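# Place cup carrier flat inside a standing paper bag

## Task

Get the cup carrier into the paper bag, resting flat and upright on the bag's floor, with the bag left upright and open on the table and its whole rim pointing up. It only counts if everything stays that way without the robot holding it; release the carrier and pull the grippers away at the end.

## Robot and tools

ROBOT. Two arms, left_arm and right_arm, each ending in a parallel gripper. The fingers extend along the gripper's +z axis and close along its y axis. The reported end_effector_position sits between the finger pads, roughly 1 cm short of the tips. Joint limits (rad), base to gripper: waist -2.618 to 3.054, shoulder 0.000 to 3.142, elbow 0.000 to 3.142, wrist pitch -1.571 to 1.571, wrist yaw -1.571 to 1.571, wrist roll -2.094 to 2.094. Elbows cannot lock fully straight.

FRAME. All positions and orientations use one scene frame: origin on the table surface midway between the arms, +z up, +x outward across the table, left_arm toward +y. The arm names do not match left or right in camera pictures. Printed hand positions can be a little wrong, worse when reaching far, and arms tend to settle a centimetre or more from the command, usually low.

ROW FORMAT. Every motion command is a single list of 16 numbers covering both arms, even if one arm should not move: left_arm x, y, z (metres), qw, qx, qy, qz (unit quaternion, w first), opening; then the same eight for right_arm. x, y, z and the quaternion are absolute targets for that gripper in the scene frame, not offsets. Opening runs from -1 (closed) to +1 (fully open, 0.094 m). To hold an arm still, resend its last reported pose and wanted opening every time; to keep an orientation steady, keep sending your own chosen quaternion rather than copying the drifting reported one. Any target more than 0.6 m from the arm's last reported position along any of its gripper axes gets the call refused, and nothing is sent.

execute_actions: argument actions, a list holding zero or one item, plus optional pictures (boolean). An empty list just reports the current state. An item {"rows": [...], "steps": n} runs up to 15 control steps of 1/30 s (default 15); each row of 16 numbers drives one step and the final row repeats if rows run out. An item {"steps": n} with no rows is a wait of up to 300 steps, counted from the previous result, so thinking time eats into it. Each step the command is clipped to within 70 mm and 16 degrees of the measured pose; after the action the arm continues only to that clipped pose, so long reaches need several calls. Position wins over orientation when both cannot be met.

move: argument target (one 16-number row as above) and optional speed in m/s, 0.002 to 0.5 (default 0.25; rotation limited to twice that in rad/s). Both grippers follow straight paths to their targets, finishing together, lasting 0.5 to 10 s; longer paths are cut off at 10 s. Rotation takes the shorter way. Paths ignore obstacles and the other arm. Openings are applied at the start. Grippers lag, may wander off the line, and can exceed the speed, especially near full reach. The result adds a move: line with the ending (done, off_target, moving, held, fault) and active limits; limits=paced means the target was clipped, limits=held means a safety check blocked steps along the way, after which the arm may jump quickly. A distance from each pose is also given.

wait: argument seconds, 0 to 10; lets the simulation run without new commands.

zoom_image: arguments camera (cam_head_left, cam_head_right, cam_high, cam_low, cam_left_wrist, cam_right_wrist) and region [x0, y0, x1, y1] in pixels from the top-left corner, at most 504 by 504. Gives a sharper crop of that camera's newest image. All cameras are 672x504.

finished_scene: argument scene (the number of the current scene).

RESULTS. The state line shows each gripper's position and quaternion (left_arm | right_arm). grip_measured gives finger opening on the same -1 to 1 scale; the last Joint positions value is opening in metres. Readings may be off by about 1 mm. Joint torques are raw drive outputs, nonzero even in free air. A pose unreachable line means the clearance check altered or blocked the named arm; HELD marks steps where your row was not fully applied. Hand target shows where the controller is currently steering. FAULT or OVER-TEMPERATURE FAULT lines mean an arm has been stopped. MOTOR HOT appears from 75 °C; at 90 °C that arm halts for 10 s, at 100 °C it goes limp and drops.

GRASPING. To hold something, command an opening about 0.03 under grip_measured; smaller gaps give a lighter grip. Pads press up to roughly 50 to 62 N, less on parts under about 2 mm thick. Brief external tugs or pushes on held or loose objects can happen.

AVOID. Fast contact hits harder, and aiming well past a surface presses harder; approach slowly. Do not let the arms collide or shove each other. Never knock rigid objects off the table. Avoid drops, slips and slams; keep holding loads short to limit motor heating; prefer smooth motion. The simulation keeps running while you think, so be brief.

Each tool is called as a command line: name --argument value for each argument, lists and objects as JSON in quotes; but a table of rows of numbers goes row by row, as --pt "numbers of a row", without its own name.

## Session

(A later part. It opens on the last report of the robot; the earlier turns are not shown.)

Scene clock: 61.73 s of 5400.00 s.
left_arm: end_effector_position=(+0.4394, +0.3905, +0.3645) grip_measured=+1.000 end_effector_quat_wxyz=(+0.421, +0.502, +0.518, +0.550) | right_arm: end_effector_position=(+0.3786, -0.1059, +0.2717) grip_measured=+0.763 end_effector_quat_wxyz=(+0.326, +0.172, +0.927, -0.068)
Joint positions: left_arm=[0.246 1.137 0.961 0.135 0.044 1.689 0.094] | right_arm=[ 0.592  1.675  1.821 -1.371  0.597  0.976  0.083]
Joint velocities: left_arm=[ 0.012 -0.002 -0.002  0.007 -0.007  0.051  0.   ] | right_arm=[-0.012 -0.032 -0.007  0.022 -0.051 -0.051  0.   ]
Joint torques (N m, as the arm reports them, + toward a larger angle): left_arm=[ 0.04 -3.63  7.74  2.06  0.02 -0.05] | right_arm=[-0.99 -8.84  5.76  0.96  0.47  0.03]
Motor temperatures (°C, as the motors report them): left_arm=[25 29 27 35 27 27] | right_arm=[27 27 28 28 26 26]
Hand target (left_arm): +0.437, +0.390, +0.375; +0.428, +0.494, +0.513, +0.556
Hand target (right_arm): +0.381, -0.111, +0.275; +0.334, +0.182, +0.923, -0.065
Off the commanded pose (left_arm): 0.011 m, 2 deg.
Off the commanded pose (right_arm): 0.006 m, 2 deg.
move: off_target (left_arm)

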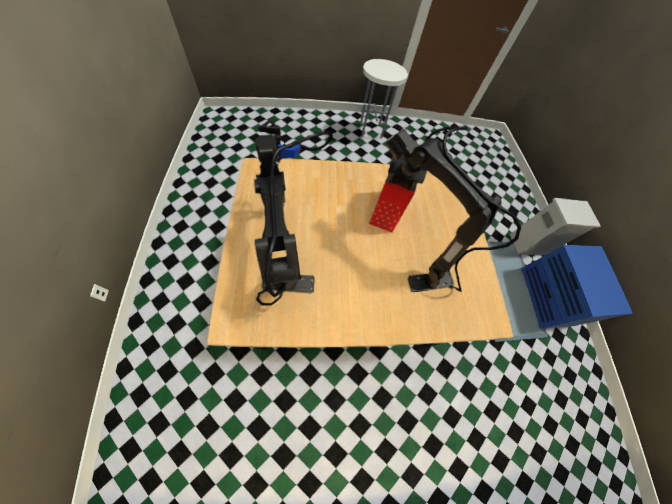

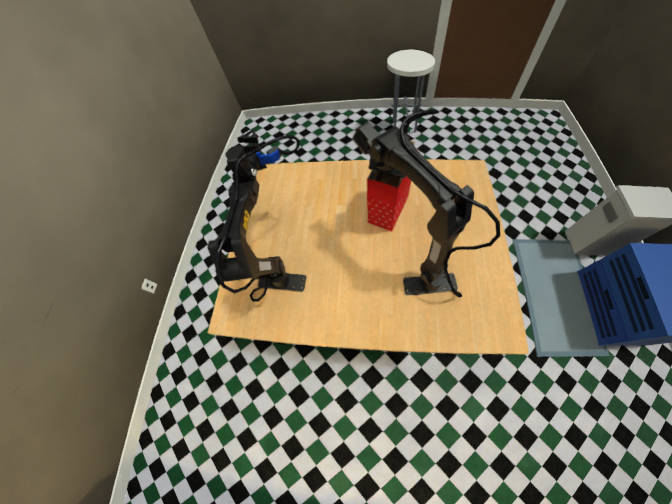

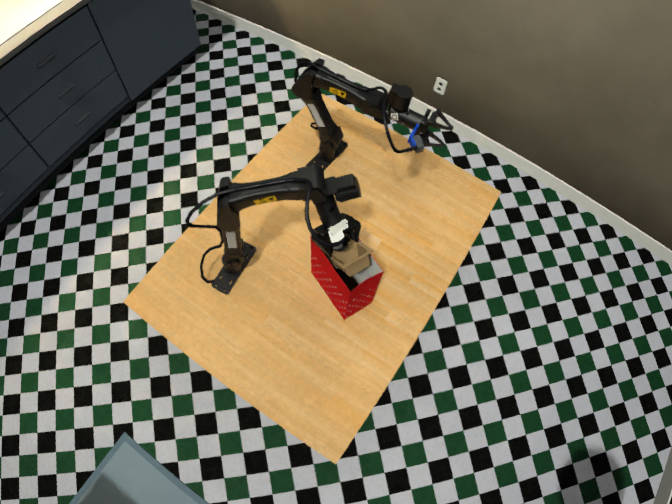

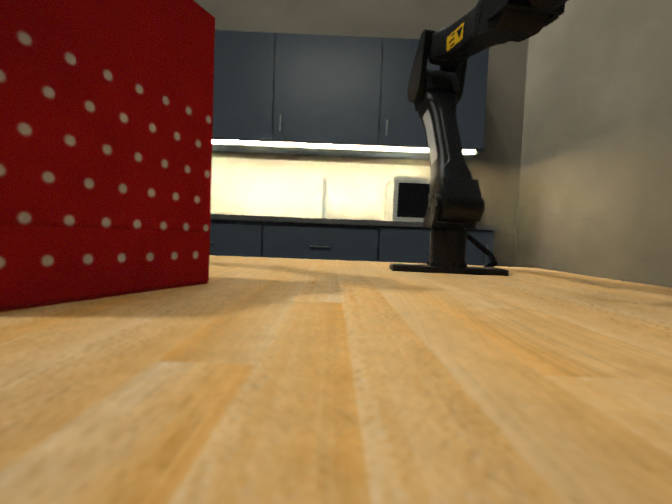

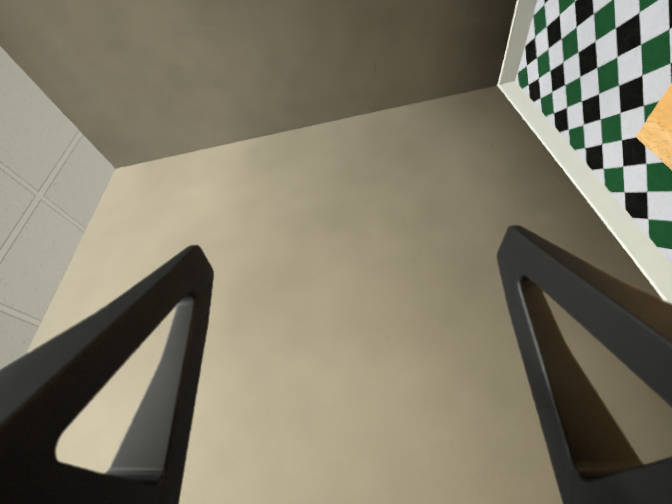

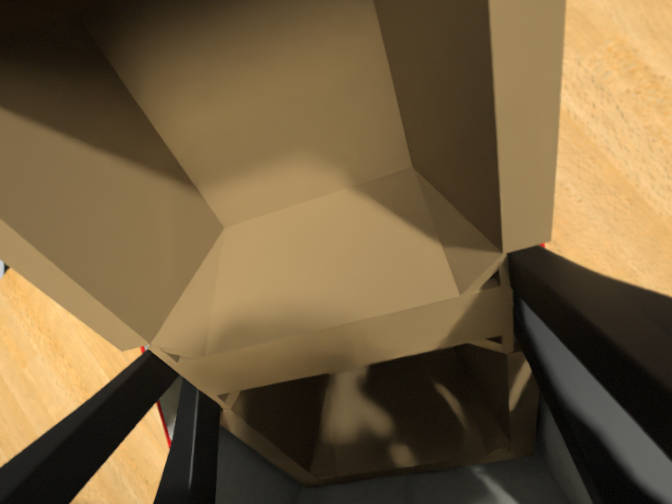

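move --target '[0.437,0.39,0.375,0.428,0.494,0.512,0.556,1,0.388,-0.112,0.205,0.187,0.192,0.962,-0.037,0.72]' --speed 0.06

zoom_image --camera "cam_high" --region '[260,160,440,330]'

Scene clock: 66.93 s of 5400.00 s.
left_arm: end_effector_position=(+0.4394, +0.3905, +0.3645) grip_measured=+1.000 end_effector_quat_wxyz=(+0.421, +0.502, +0.518, +0.550) | right_arm: end_effector_position=(+0.3835, -0.1095, +0.2115) grip_measured=+0.763 end_effector_quat_wxyz=(+0.189, +0.193, +0.962, -0.032)
Joint positions: left_arm=[0.246 1.137 0.961 0.135 0.044 1.689 0.094] | right_arm=[ 0.448  1.754  1.781 -1.362  0.308  0.932  0.083]
Joint velocities: left_arm=[-0.007 -0.007 -0.017 -0.066 -0.037 -0.022  0.   ] | right_arm=[-0.017 -0.002  0.002 -0.007 -0.007 -0.022  0.   ]
Joint torques (N m, as the arm reports them, + toward a larger angle): left_arm=[-0.13 -3.68  7.65  2.01  0.02 -0.07] | right_arm=[-0.95 -7.62  5.9   0.76  0.23 -0.04]
Motor temperatures (°C, as the motors report them): left_arm=[25 29 27 36 27 27] | right_arm=[27 27 28 28 26 26]
Hand target (left_arm): +0.437, +0.390, +0.375; +0.428, +0.494, +0.513, +0.556
Hand target (right_arm): +0.387, -0.112, +0.206; +0.186, +0.194, +0.962, -0.036
Off the commanded pose (left_arm): 0.011 m, 2 deg.
Off the commanded pose (right_arm): 0.008 m, 1 deg.
move: off_target (left_arm)

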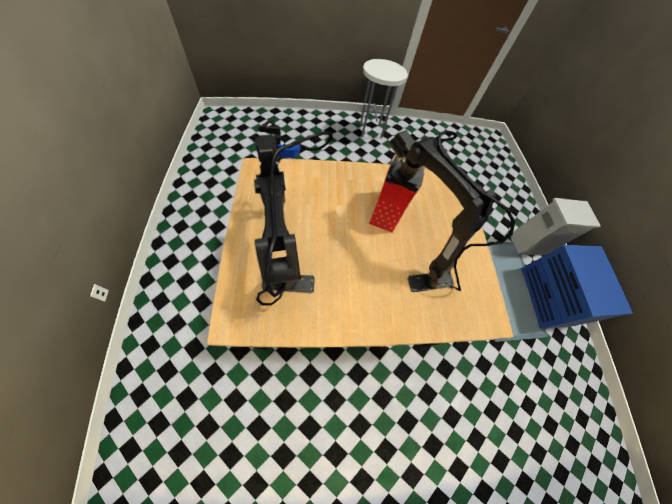

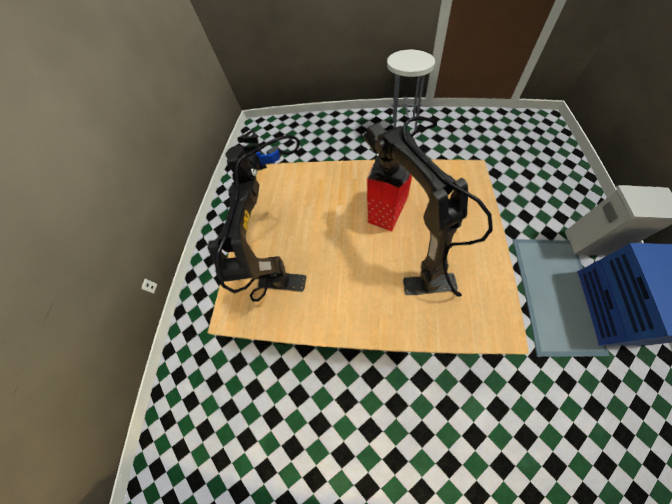

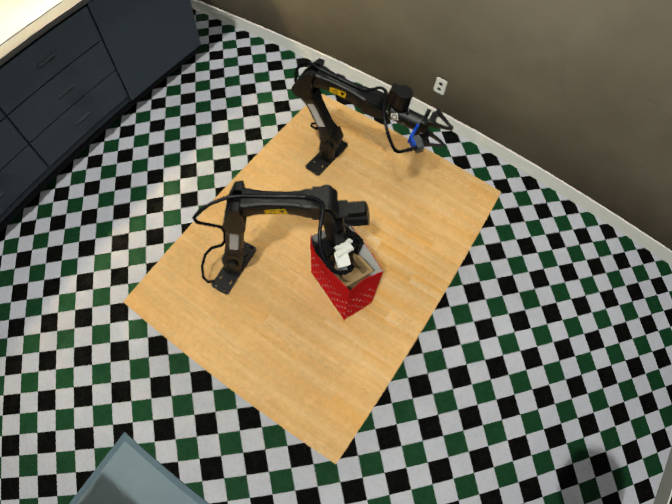

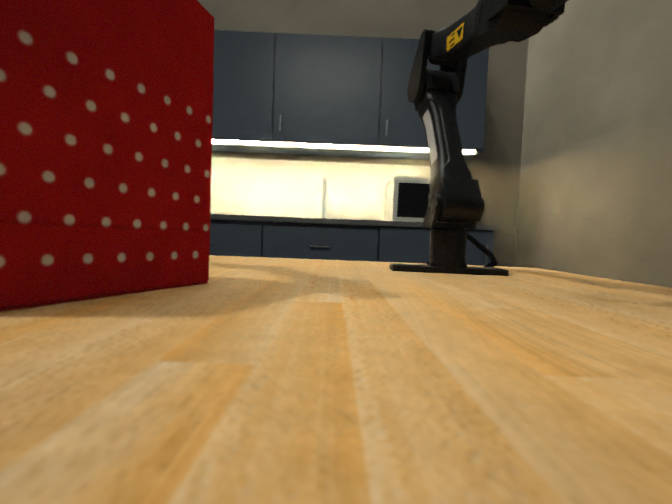

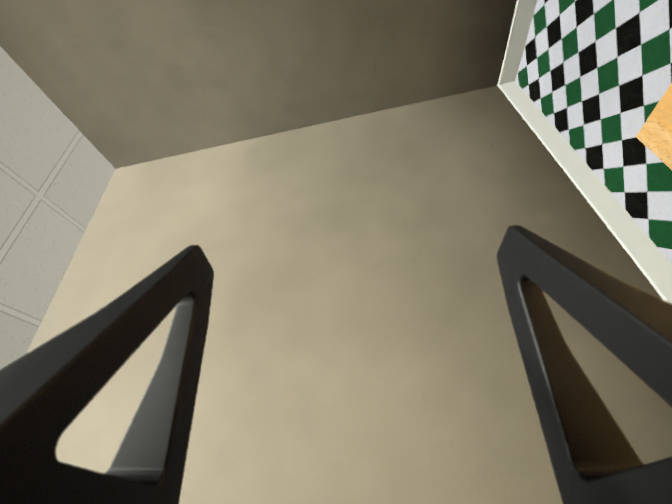

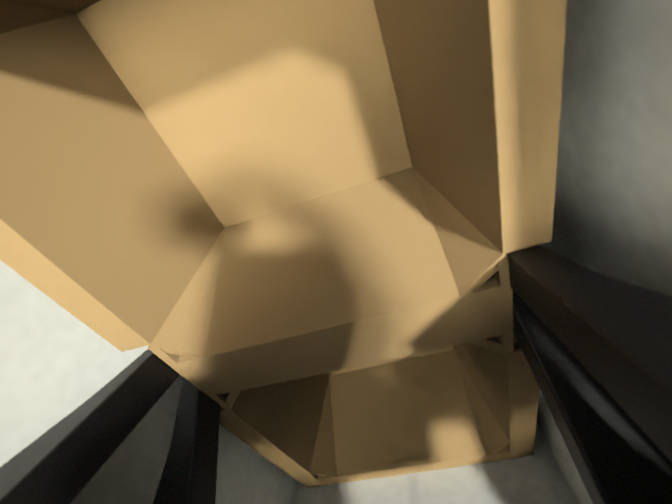

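Region (260, 160, 440, 330) of cam_high's 672x504 image, scaled by 2.800, with more detail than that image has.

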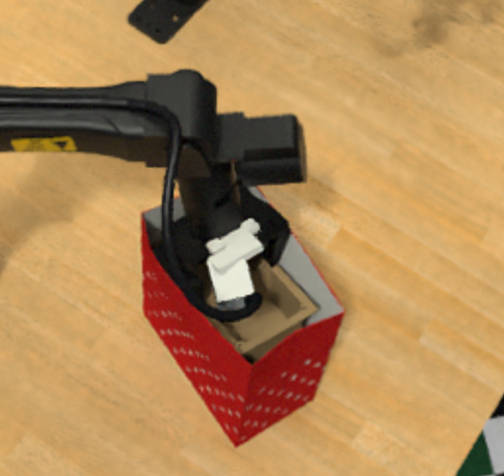

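Next I'll go lower, then turn the bag with the carrier until it lines up with the arm.

move --target '[0.437,0.39,0.375,0.428,0.494,0.512,0.556,1,0.392,-0.112,0.13,0.04,0.195,0.98,-0.008,0.72]' --speed 0.06

move --target '[0.437,0.39,0.375,0.428,0.494,0.512,0.556,1,0.375,-0.12,0.13,0.035,-0.26,0.965,0.01,0.72]' --speed 0.1

zoom_image --camera "cam_high" --region '[260,160,440,330]'

zoom_image --camera "cam_head_left" --region '[330,90,510,250]'

Scene clock: 73.70 s of 5400.00 s.
left_arm: end_effector_position=(+0.4394, +0.3905, +0.3645) grip_measured=+1.000 end_effector_quat_wxyz=(+0.421, +0.502, +0.518, +0.550) | right_arm: end_effector_position=(+0.3884, -0.1093, +0.1368) grip_measured=+0.763 end_effector_quat_wxyz=(+0.043, +0.195, +0.980, -0.006)
Joint positions: left_arm=[0.246 1.137 0.961 0.135 0.044 1.689 0.094] | right_arm=[ 0.326  1.915  1.744 -1.339  0.062  0.843  0.083]
Joint velocities: left_arm=[-0.002  0.002  0.022  0.051  0.037 -0.081  0.   ] | right_arm=[-0.017  0.007 -0.007  0.007 -0.007 -0.037  0.   ]
Joint torques (N m, as the arm reports them, + toward a larger angle): left_arm=[ 0.05 -3.78  7.69  2.04  0.04 -0.05] | right_arm=[-0.94 -9.21  5.81  0.45  0.02 -0.06]
Motor temperatures (°C, as the motors report them): left_arm=[25 29 27 36 27 27] | right_arm=[27 27 28 28 26 26]
Hand target (left_arm): +0.437, +0.390, +0.375; +0.428, +0.494, +0.512, +0.556
Hand target (right_arm): +0.391, -0.112, +0.131; +0.040, +0.197, +0.980, -0.008
Off the commanded pose (left_arm): 0.011 m, 2 deg.
Off the commanded pose (right_arm): 0.008 m, 0 deg.
After step 90, 0.93 s passed at rest.
move: off_target (left_arm)

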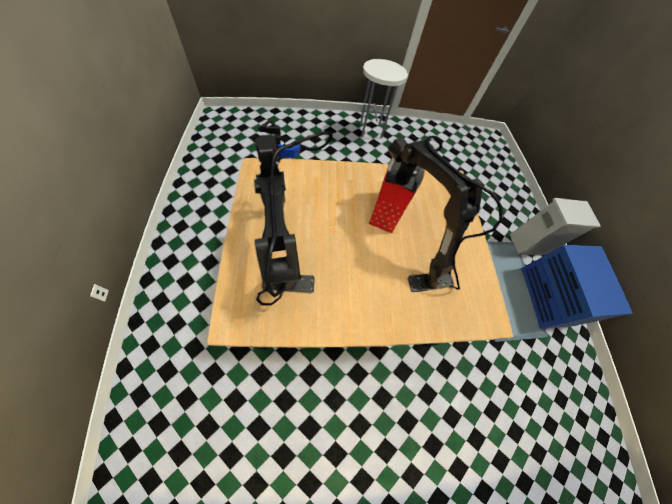

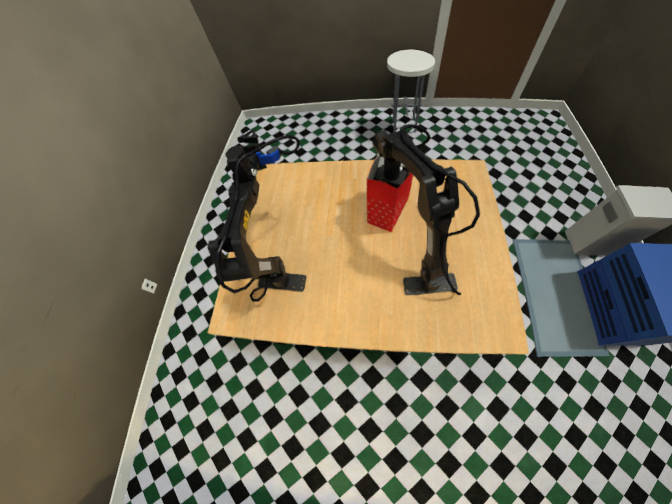

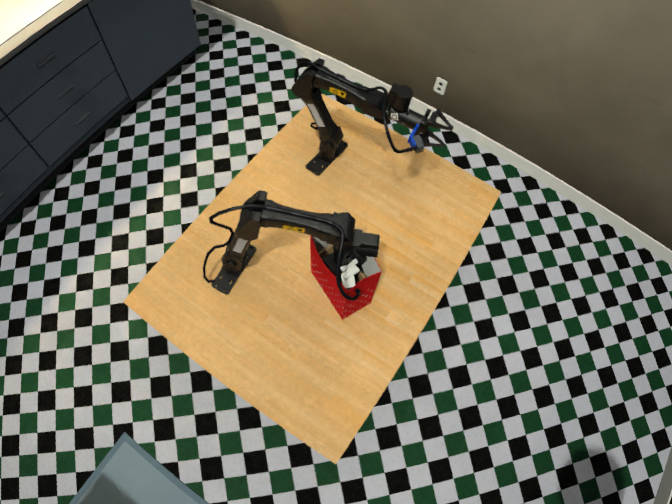

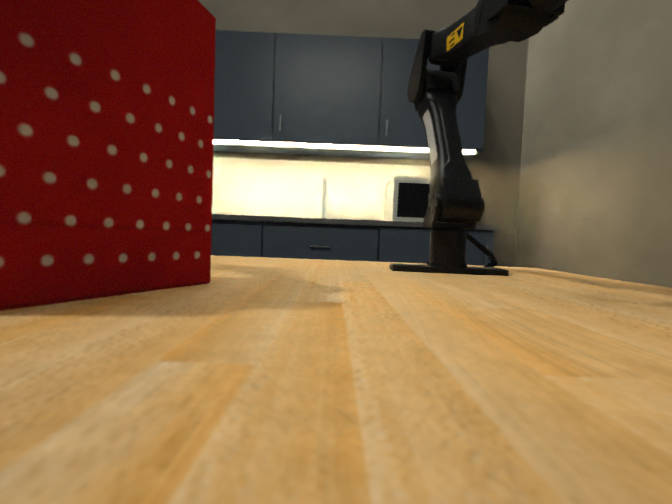

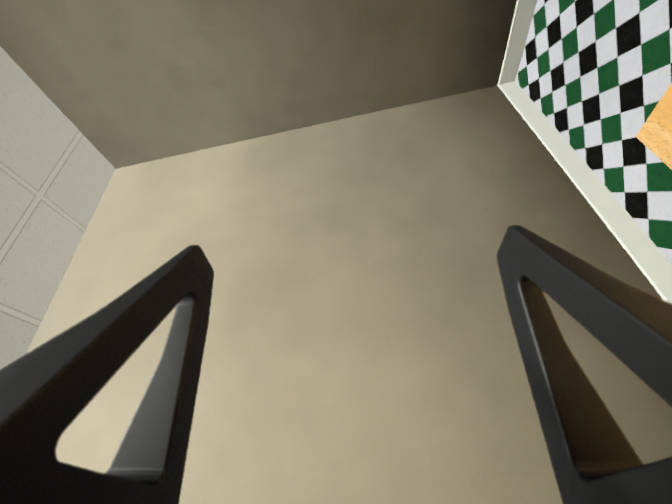

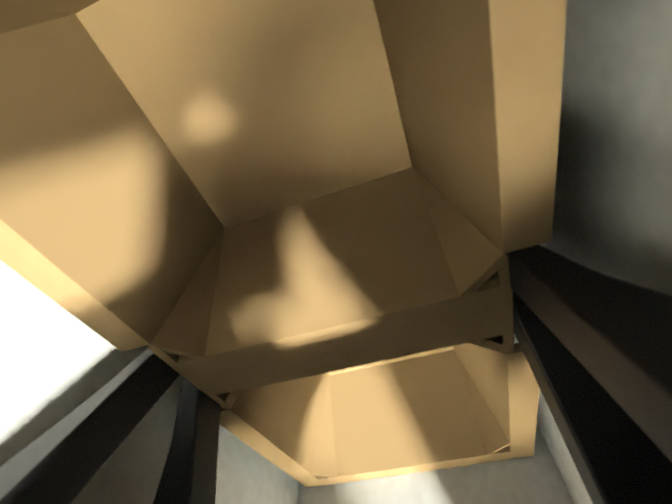

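Scene clock: 78.70 s of 5400.00 s.
left_arm: end_effector_position=(+0.4394, +0.3905, +0.3645) grip_measured=+1.000 end_effector_quat_wxyz=(+0.421, +0.502, +0.518, +0.550) | right_arm: end_effector_position=(+0.3725, -0.1178, +0.1228) grip_measured=+0.763 end_effector_quat_wxyz=(+0.017, -0.261, +0.965, +0.004)
Joint positions: left_arm=[0.246 1.137 0.961 0.135 0.044 1.689 0.094] | right_arm=[ 0.292  1.867  1.627 -1.295 -0.002 -0.11   0.083]
Joint velocities: left_arm=[ 0.002 -0.007 -0.007 -0.022 -0.051 -0.066  0.   ] | right_arm=[ 0.002  0.007 -0.002  0.022 -0.007 -0.066  0.   ]
Joint torques (N m, as the arm reports them, + toward a larger angle): left_arm=[-0.02 -3.83  7.76  2.03  0.01 -0.09] | right_arm=[ -1.06 -12.28   5.77   0.44  -0.09  -0.06]
Motor temperatures (°C, as the motors report them): left_arm=[25 29 27 36 27 27] | right_arm=[27 28 28 27 26 26]
Hand target (left_arm): +0.437, +0.390, +0.375; +0.428, +0.494, +0.513, +0.556
Hand target (right_arm): +0.375, -0.120, +0.130; +0.035, -0.260, +0.965, +0.010
Off the commanded pose (left_arm): 0.011 m, 2 deg.
Off the commanded pose (right_arm): 0.008 m, 2 deg.
move: off_target (left_arm)

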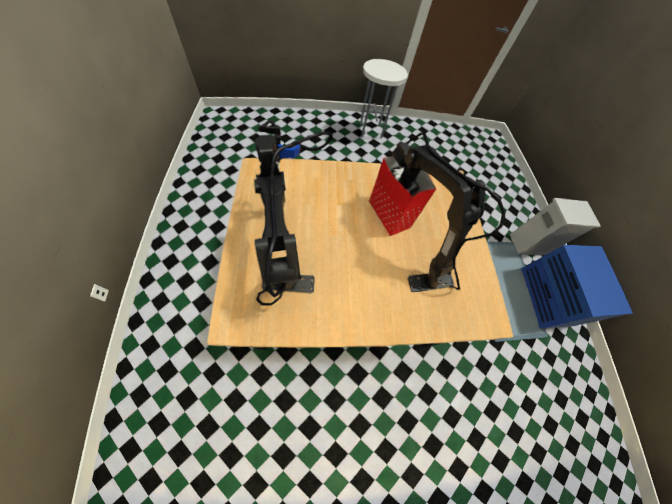

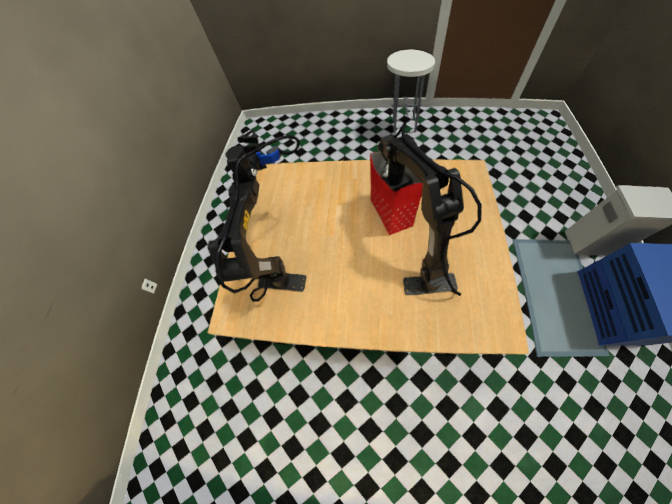

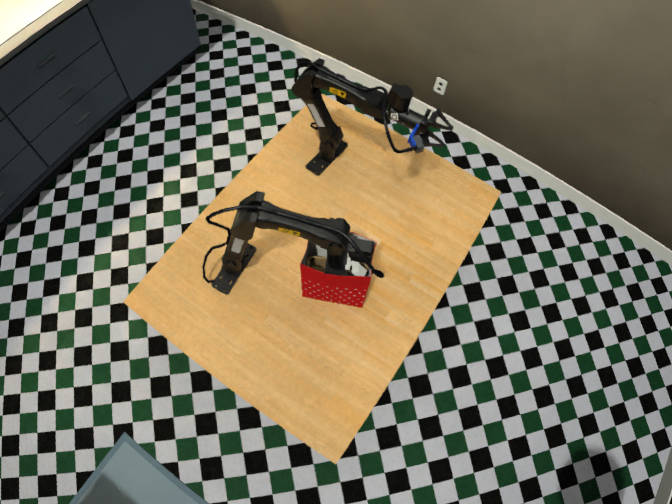

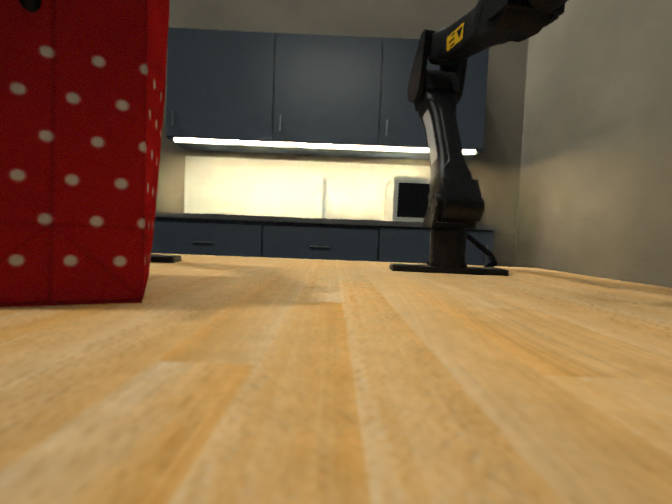

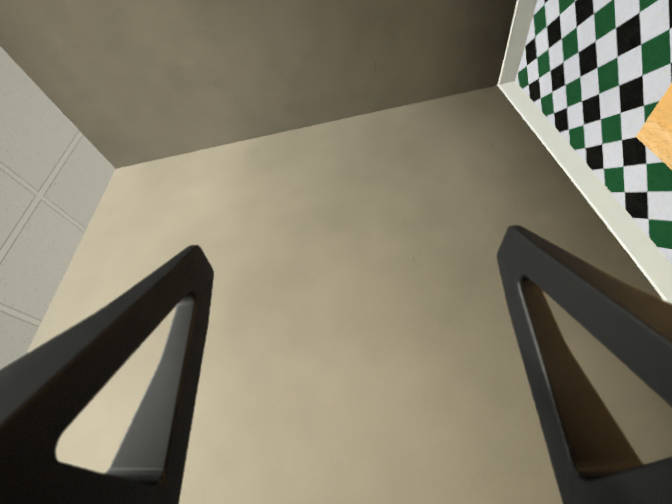

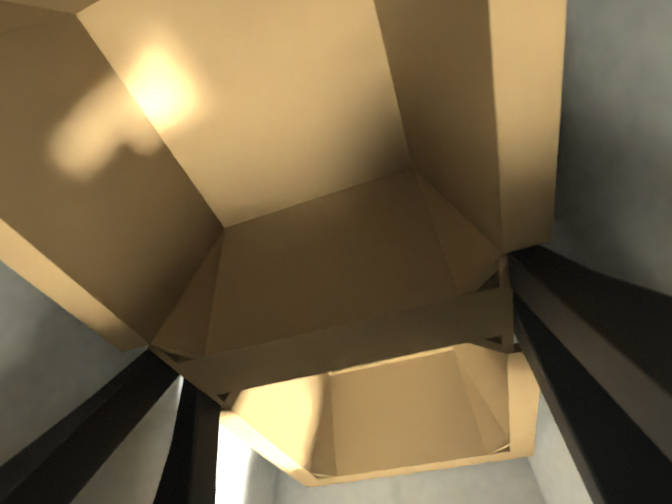

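Region (260, 160, 440, 330) of cam_high's 672x504 image, scaled by 2.800, with more detail than that image has.

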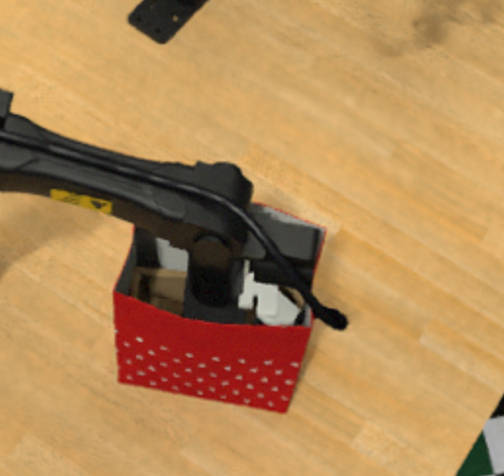

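Region (330, 90, 510, 250) of cam_head_left's 672x504 image, scaled by 2.800, with more detail than that image has.

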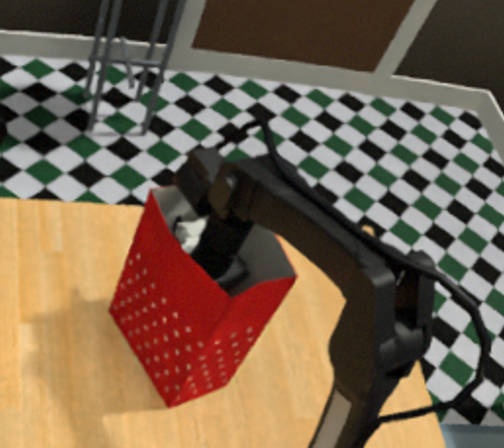

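move --target '[0.437,0.39,0.375,0.428,0.494,0.512,0.556,1,0.373,-0.119,0.031,0.005,-0.225,0.974,0,0.72]' --speed 0.04

move --target '[0.437,0.39,0.375,0.428,0.494,0.512,0.556,1,0.373,-0.119,0.031,0.005,-0.225,0.974,0,0.9]'

move --target '[0.437,0.39,0.375,0.428,0.494,0.512,0.556,1,0.373,-0.119,0.09,0.025,-0.225,0.974,0.005,0.9]' --speed 0.06

Scene clock: 88.43 s of 5400.00 s.
left_arm: end_effector_position=(+0.4394, +0.3905, +0.3645) grip_measured=+1.000 end_effector_quat_wxyz=(+0.421, +0.502, +0.518, +0.550) | right_arm: end_effector_position=(+0.3697, -0.1190, +0.0368) grip_measured=+0.763 end_effector_quat_wxyz=(+0.003, -0.229, +0.973, +0.002)
Joint positions: left_arm=[0.246 1.137 0.961 0.135 0.044 1.689 0.094] | right_arm=[ 0.292  1.935  1.372 -1.    -0.003 -0.044  0.083]
Joint velocities: left_arm=[-0.007  0.012  0.007 -0.022 -0.022 -0.125  0.   ] | right_arm=[ 0.002  0.012 -0.012  0.007  0.007  0.066  0.001]
Joint torques (N m, as the arm reports them, + toward a larger angle): left_arm=[-0.09 -3.73  7.71  2.04  0.01 -0.09] | right_arm=[-0.11 -9.2   5.59  0.41  0.06  0.04]
Motor temperatures (°C, as the motors report them): left_arm=[25 29 27 37 27 27] | right_arm=[27 29 28 27 26 26]
Hand target (left_arm): +0.437, +0.390, +0.375; +0.428, +0.494, +0.513, +0.556
Hand target (right_arm): +0.371, -0.120, +0.031; +0.005, -0.225, +0.974, +0.000
Off the commanded pose (left_arm): 0.011 m, 2 deg.
Off the commanded pose (right_arm): 0.007 m, 1 deg.
After step 90, 4.10 s passed at rest.
move: off_target (left_arm)

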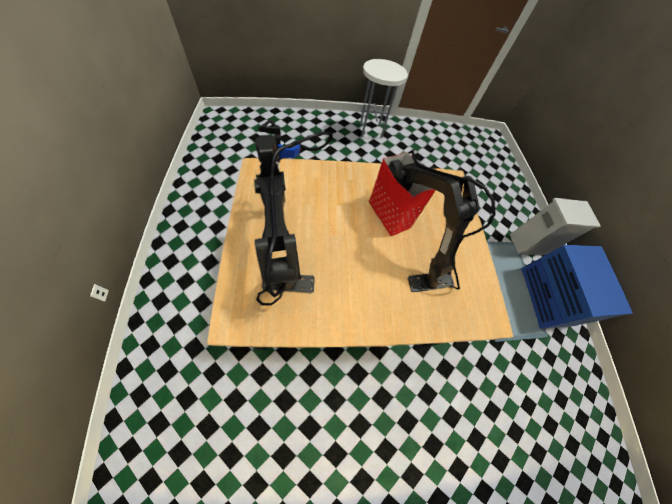

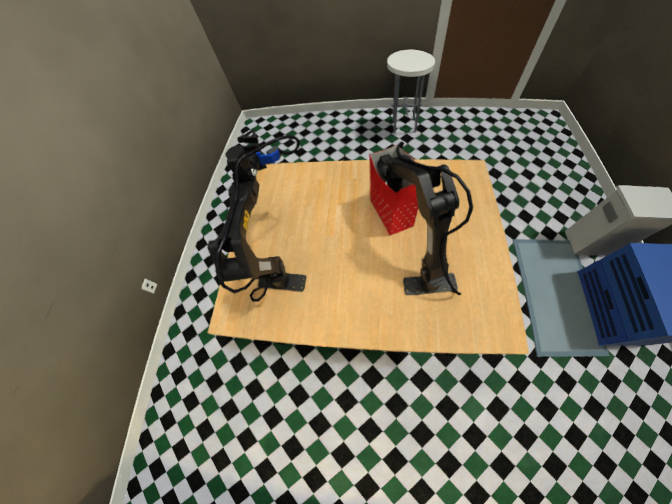

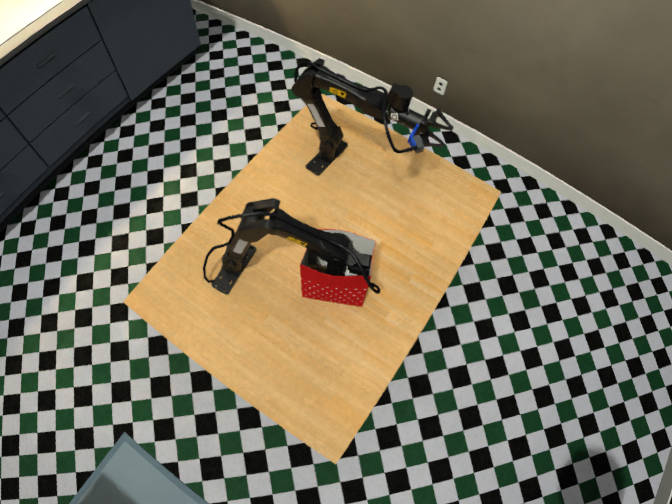

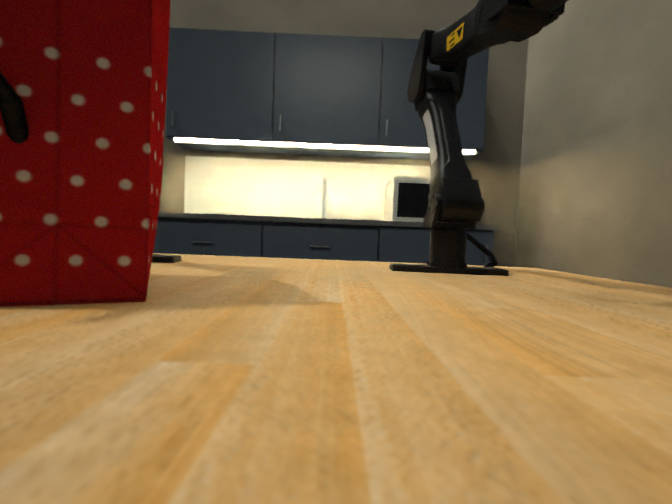

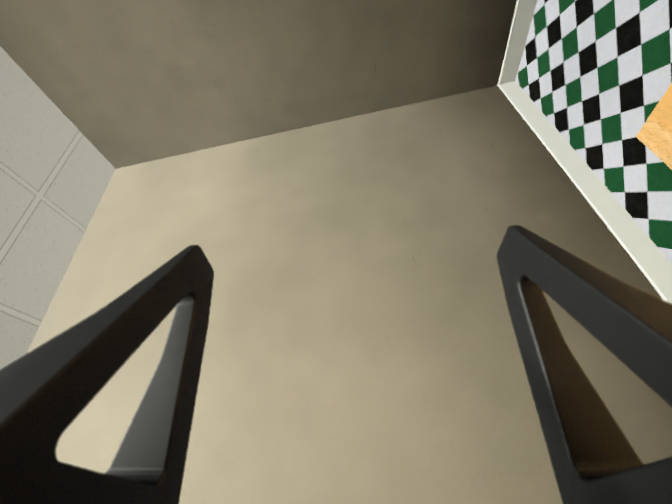

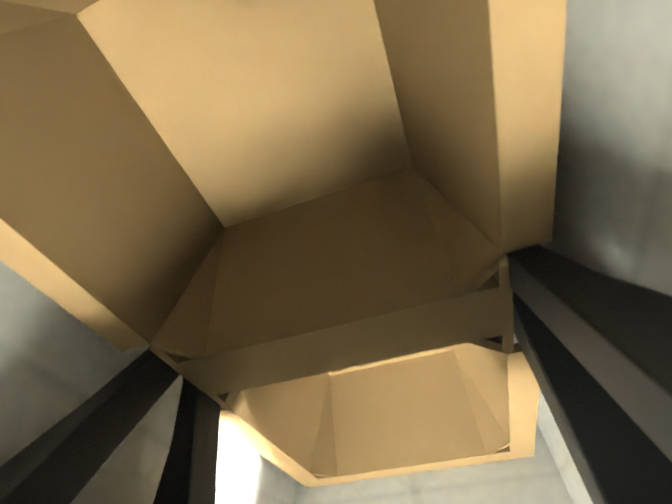

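Scene clock: 89.13 s of 5400.00 s.
left_arm: end_effector_position=(+0.4394, +0.3905, +0.3645) grip_measured=+1.000 end_effector_quat_wxyz=(+0.421, +0.502, +0.518, +0.550) | right_arm: end_effector_position=(+0.3699, -0.1189, +0.0368) grip_measured=+0.899 end_effector_quat_wxyz=(+0.004, -0.229, +0.973, +0.002)
Joint positions: left_arm=[0.246 1.137 0.961 0.135 0.044 1.69  0.094] | right_arm=[ 0.292  1.935  1.372 -1.    -0.003 -0.044  0.089]
Joint velocities: left_arm=[ 0.012 -0.002  0.012 -0.007  0.007 -0.051  0.   ] | right_arm=[ 0.002  0.002  0.012 -0.051  0.007  0.007 -0.001]
Joint torques (N m, as the arm reports them, + toward a larger angle): left_arm=[-0.03 -3.72  7.62  2.04  0.03 -0.06] | right_arm=[-0.12 -8.53  6.32  0.41  0.06  0.05]
Motor temperatures (°C, as the motors report them): left_arm=[25 29 27 37 27 27] | right_arm=[27 29 28 27 26 26]
Hand target (left_arm): +0.437, +0.390, +0.375; +0.428, +0.494, +0.512, +0.556
Hand target (right_arm): +0.373, -0.119, +0.031; +0.005, -0.225, +0.974, +0.000
Off the commanded pose (left_arm): 0.011 m, 2 deg.
Off the commanded pose (right_arm): 0.007 m, 1 deg.
move: off_target (left_arm)

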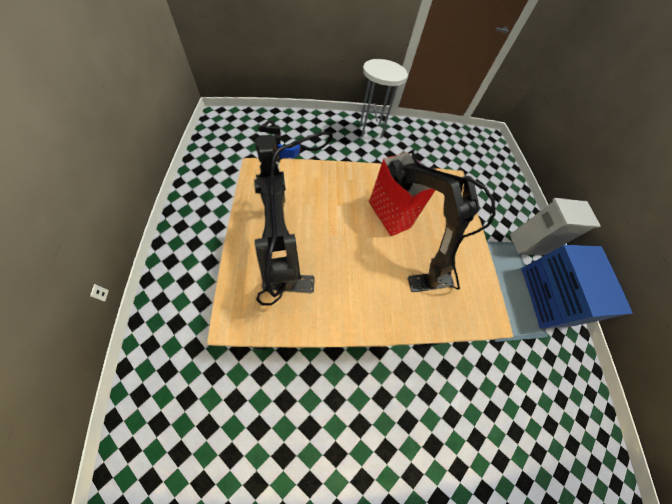

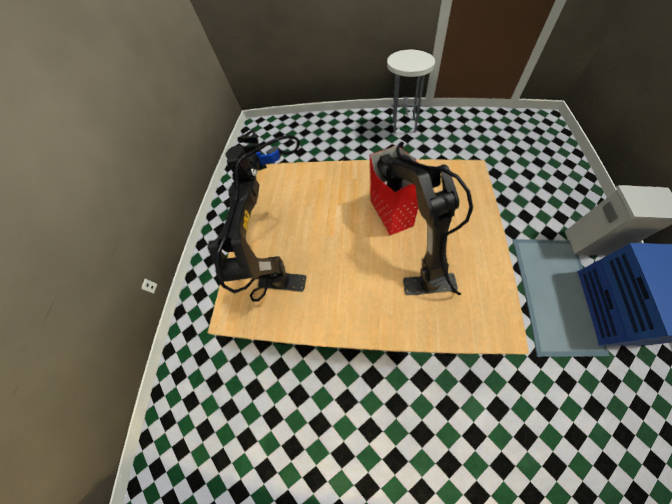

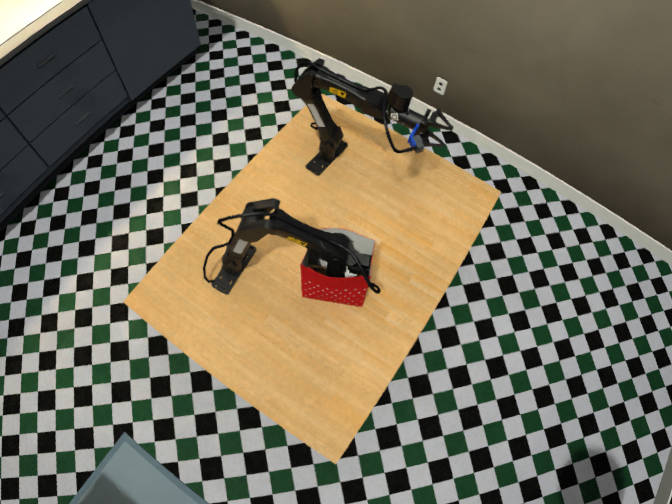

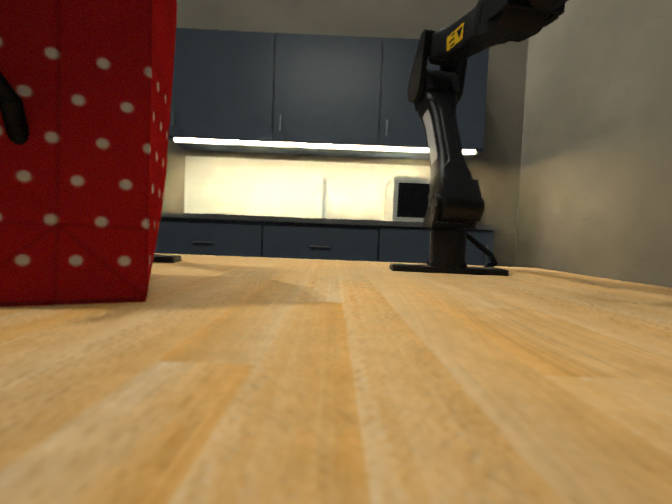

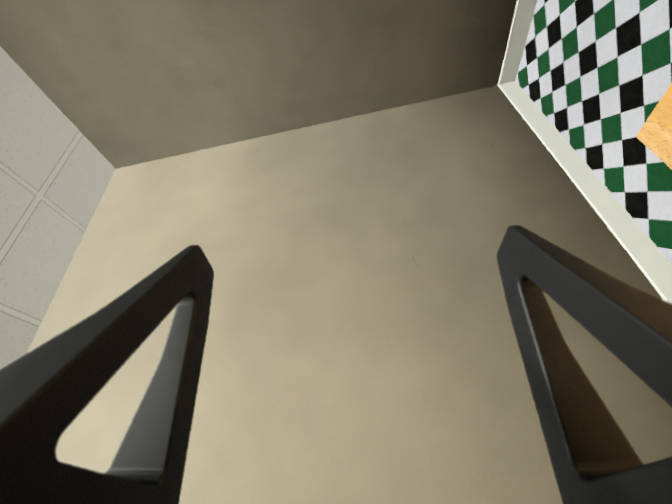

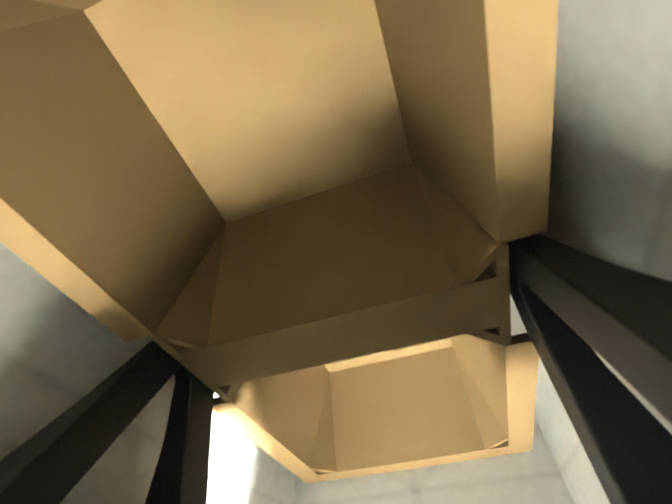

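Scene clock: 90.43 s of 5400.00 s.
left_arm: end_effector_position=(+0.4394, +0.3905, +0.3645) grip_measured=+1.000 end_effector_quat_wxyz=(+0.421, +0.502, +0.518, +0.550) | right_arm: end_effector_position=(+0.3686, -0.1194, +0.0738) grip_measured=+0.899 end_effector_quat_wxyz=(+0.006, -0.229, +0.973, +0.003)
Joint positions: left_arm=[0.246 1.137 0.961 0.135 0.044 1.69  0.094] | right_arm=[ 0.292  1.889  1.461 -1.129 -0.003 -0.044  0.089]
Joint velocities: left_arm=[ 0.002  0.007 -0.002  0.007 -0.007 -0.037  0.   ] | right_arm=[-0.012  0.007 -0.007 -0.007  0.022 -0.007  0.   ]
Joint torques (N m, as the arm reports them, + toward a larger angle): left_arm=[-0.03 -3.82  7.65  2.03  0.04 -0.12] | right_arm=[ -0.23 -12.04   9.49   0.04   0.02   0.04]
Motor temperatures (°C, as the motors report them): left_arm=[25 29 27 37 27 27] | right_arm=[27 29 28 27 26 26]
Hand target (left_arm): +0.437, +0.390, +0.375; +0.428, +0.494, +0.512, +0.556
Hand target (right_arm): +0.374, -0.119, +0.089; +0.025, -0.225, +0.974, +0.005
Off the commanded pose (left_arm): 0.011 m, 2 deg.
Off the commanded pose (right_arm): 0.017 m, 2 deg.
move: off_target (left_arm, right_arm)

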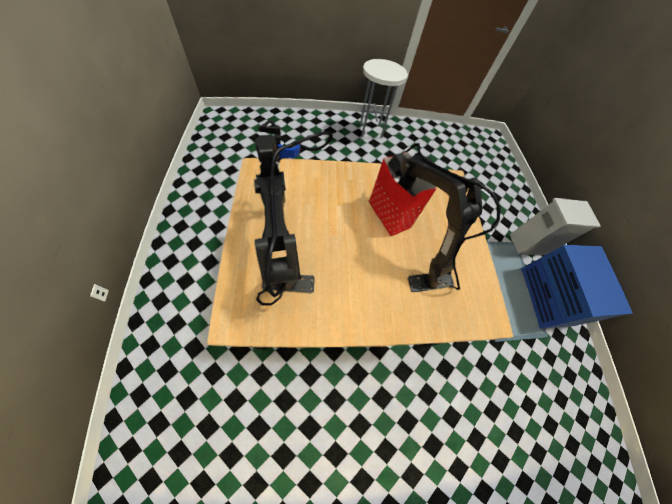

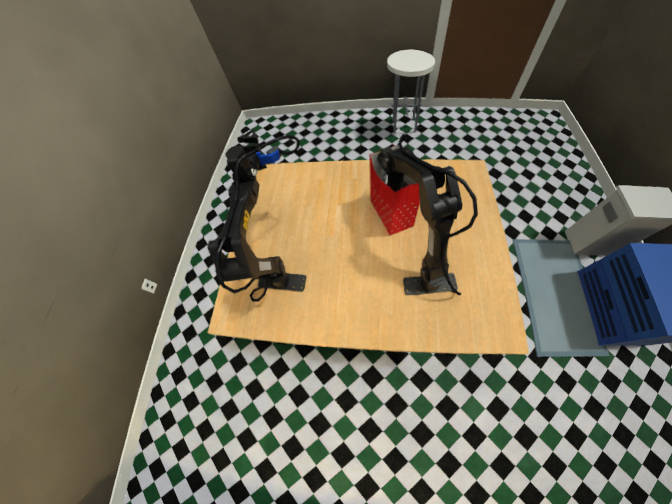

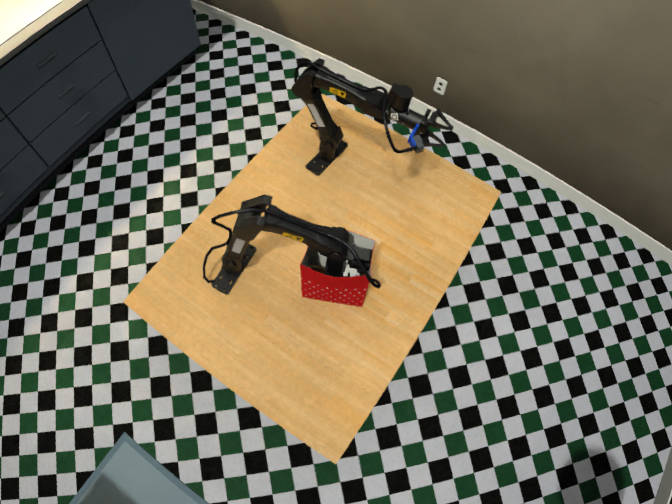

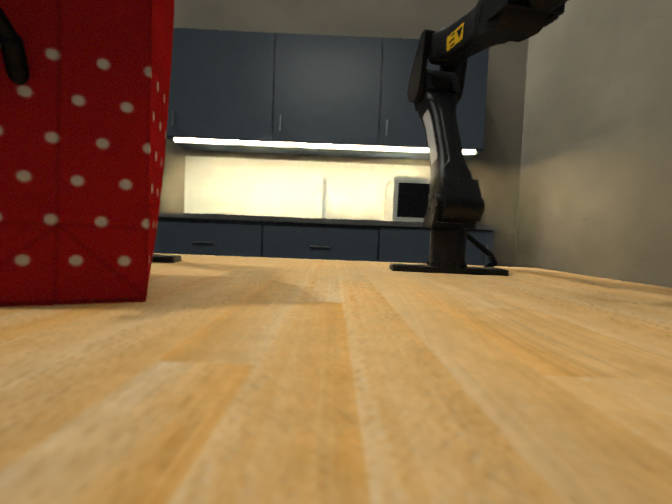

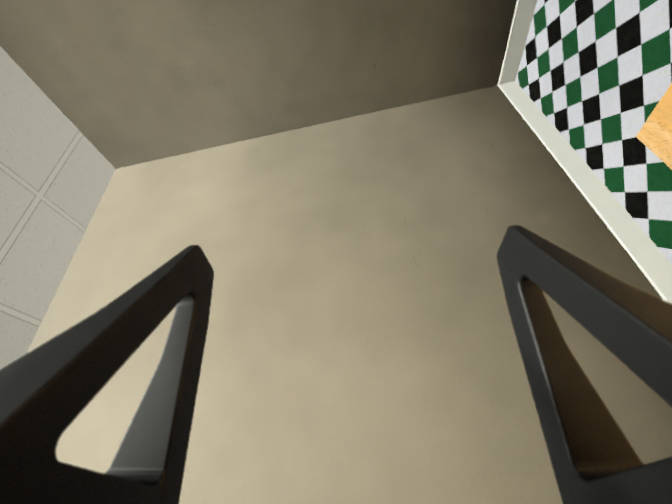

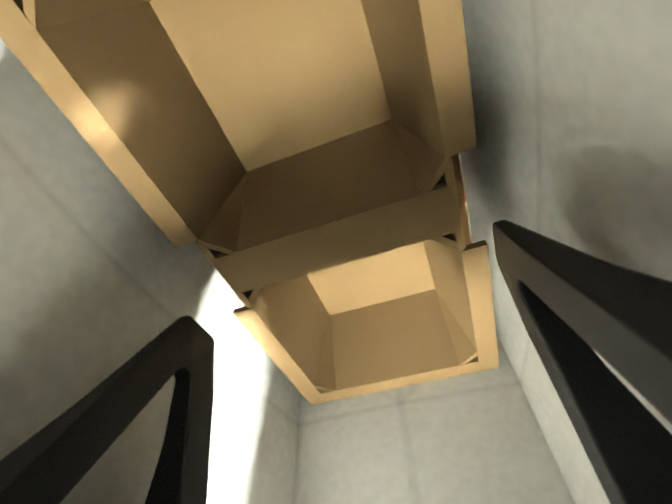

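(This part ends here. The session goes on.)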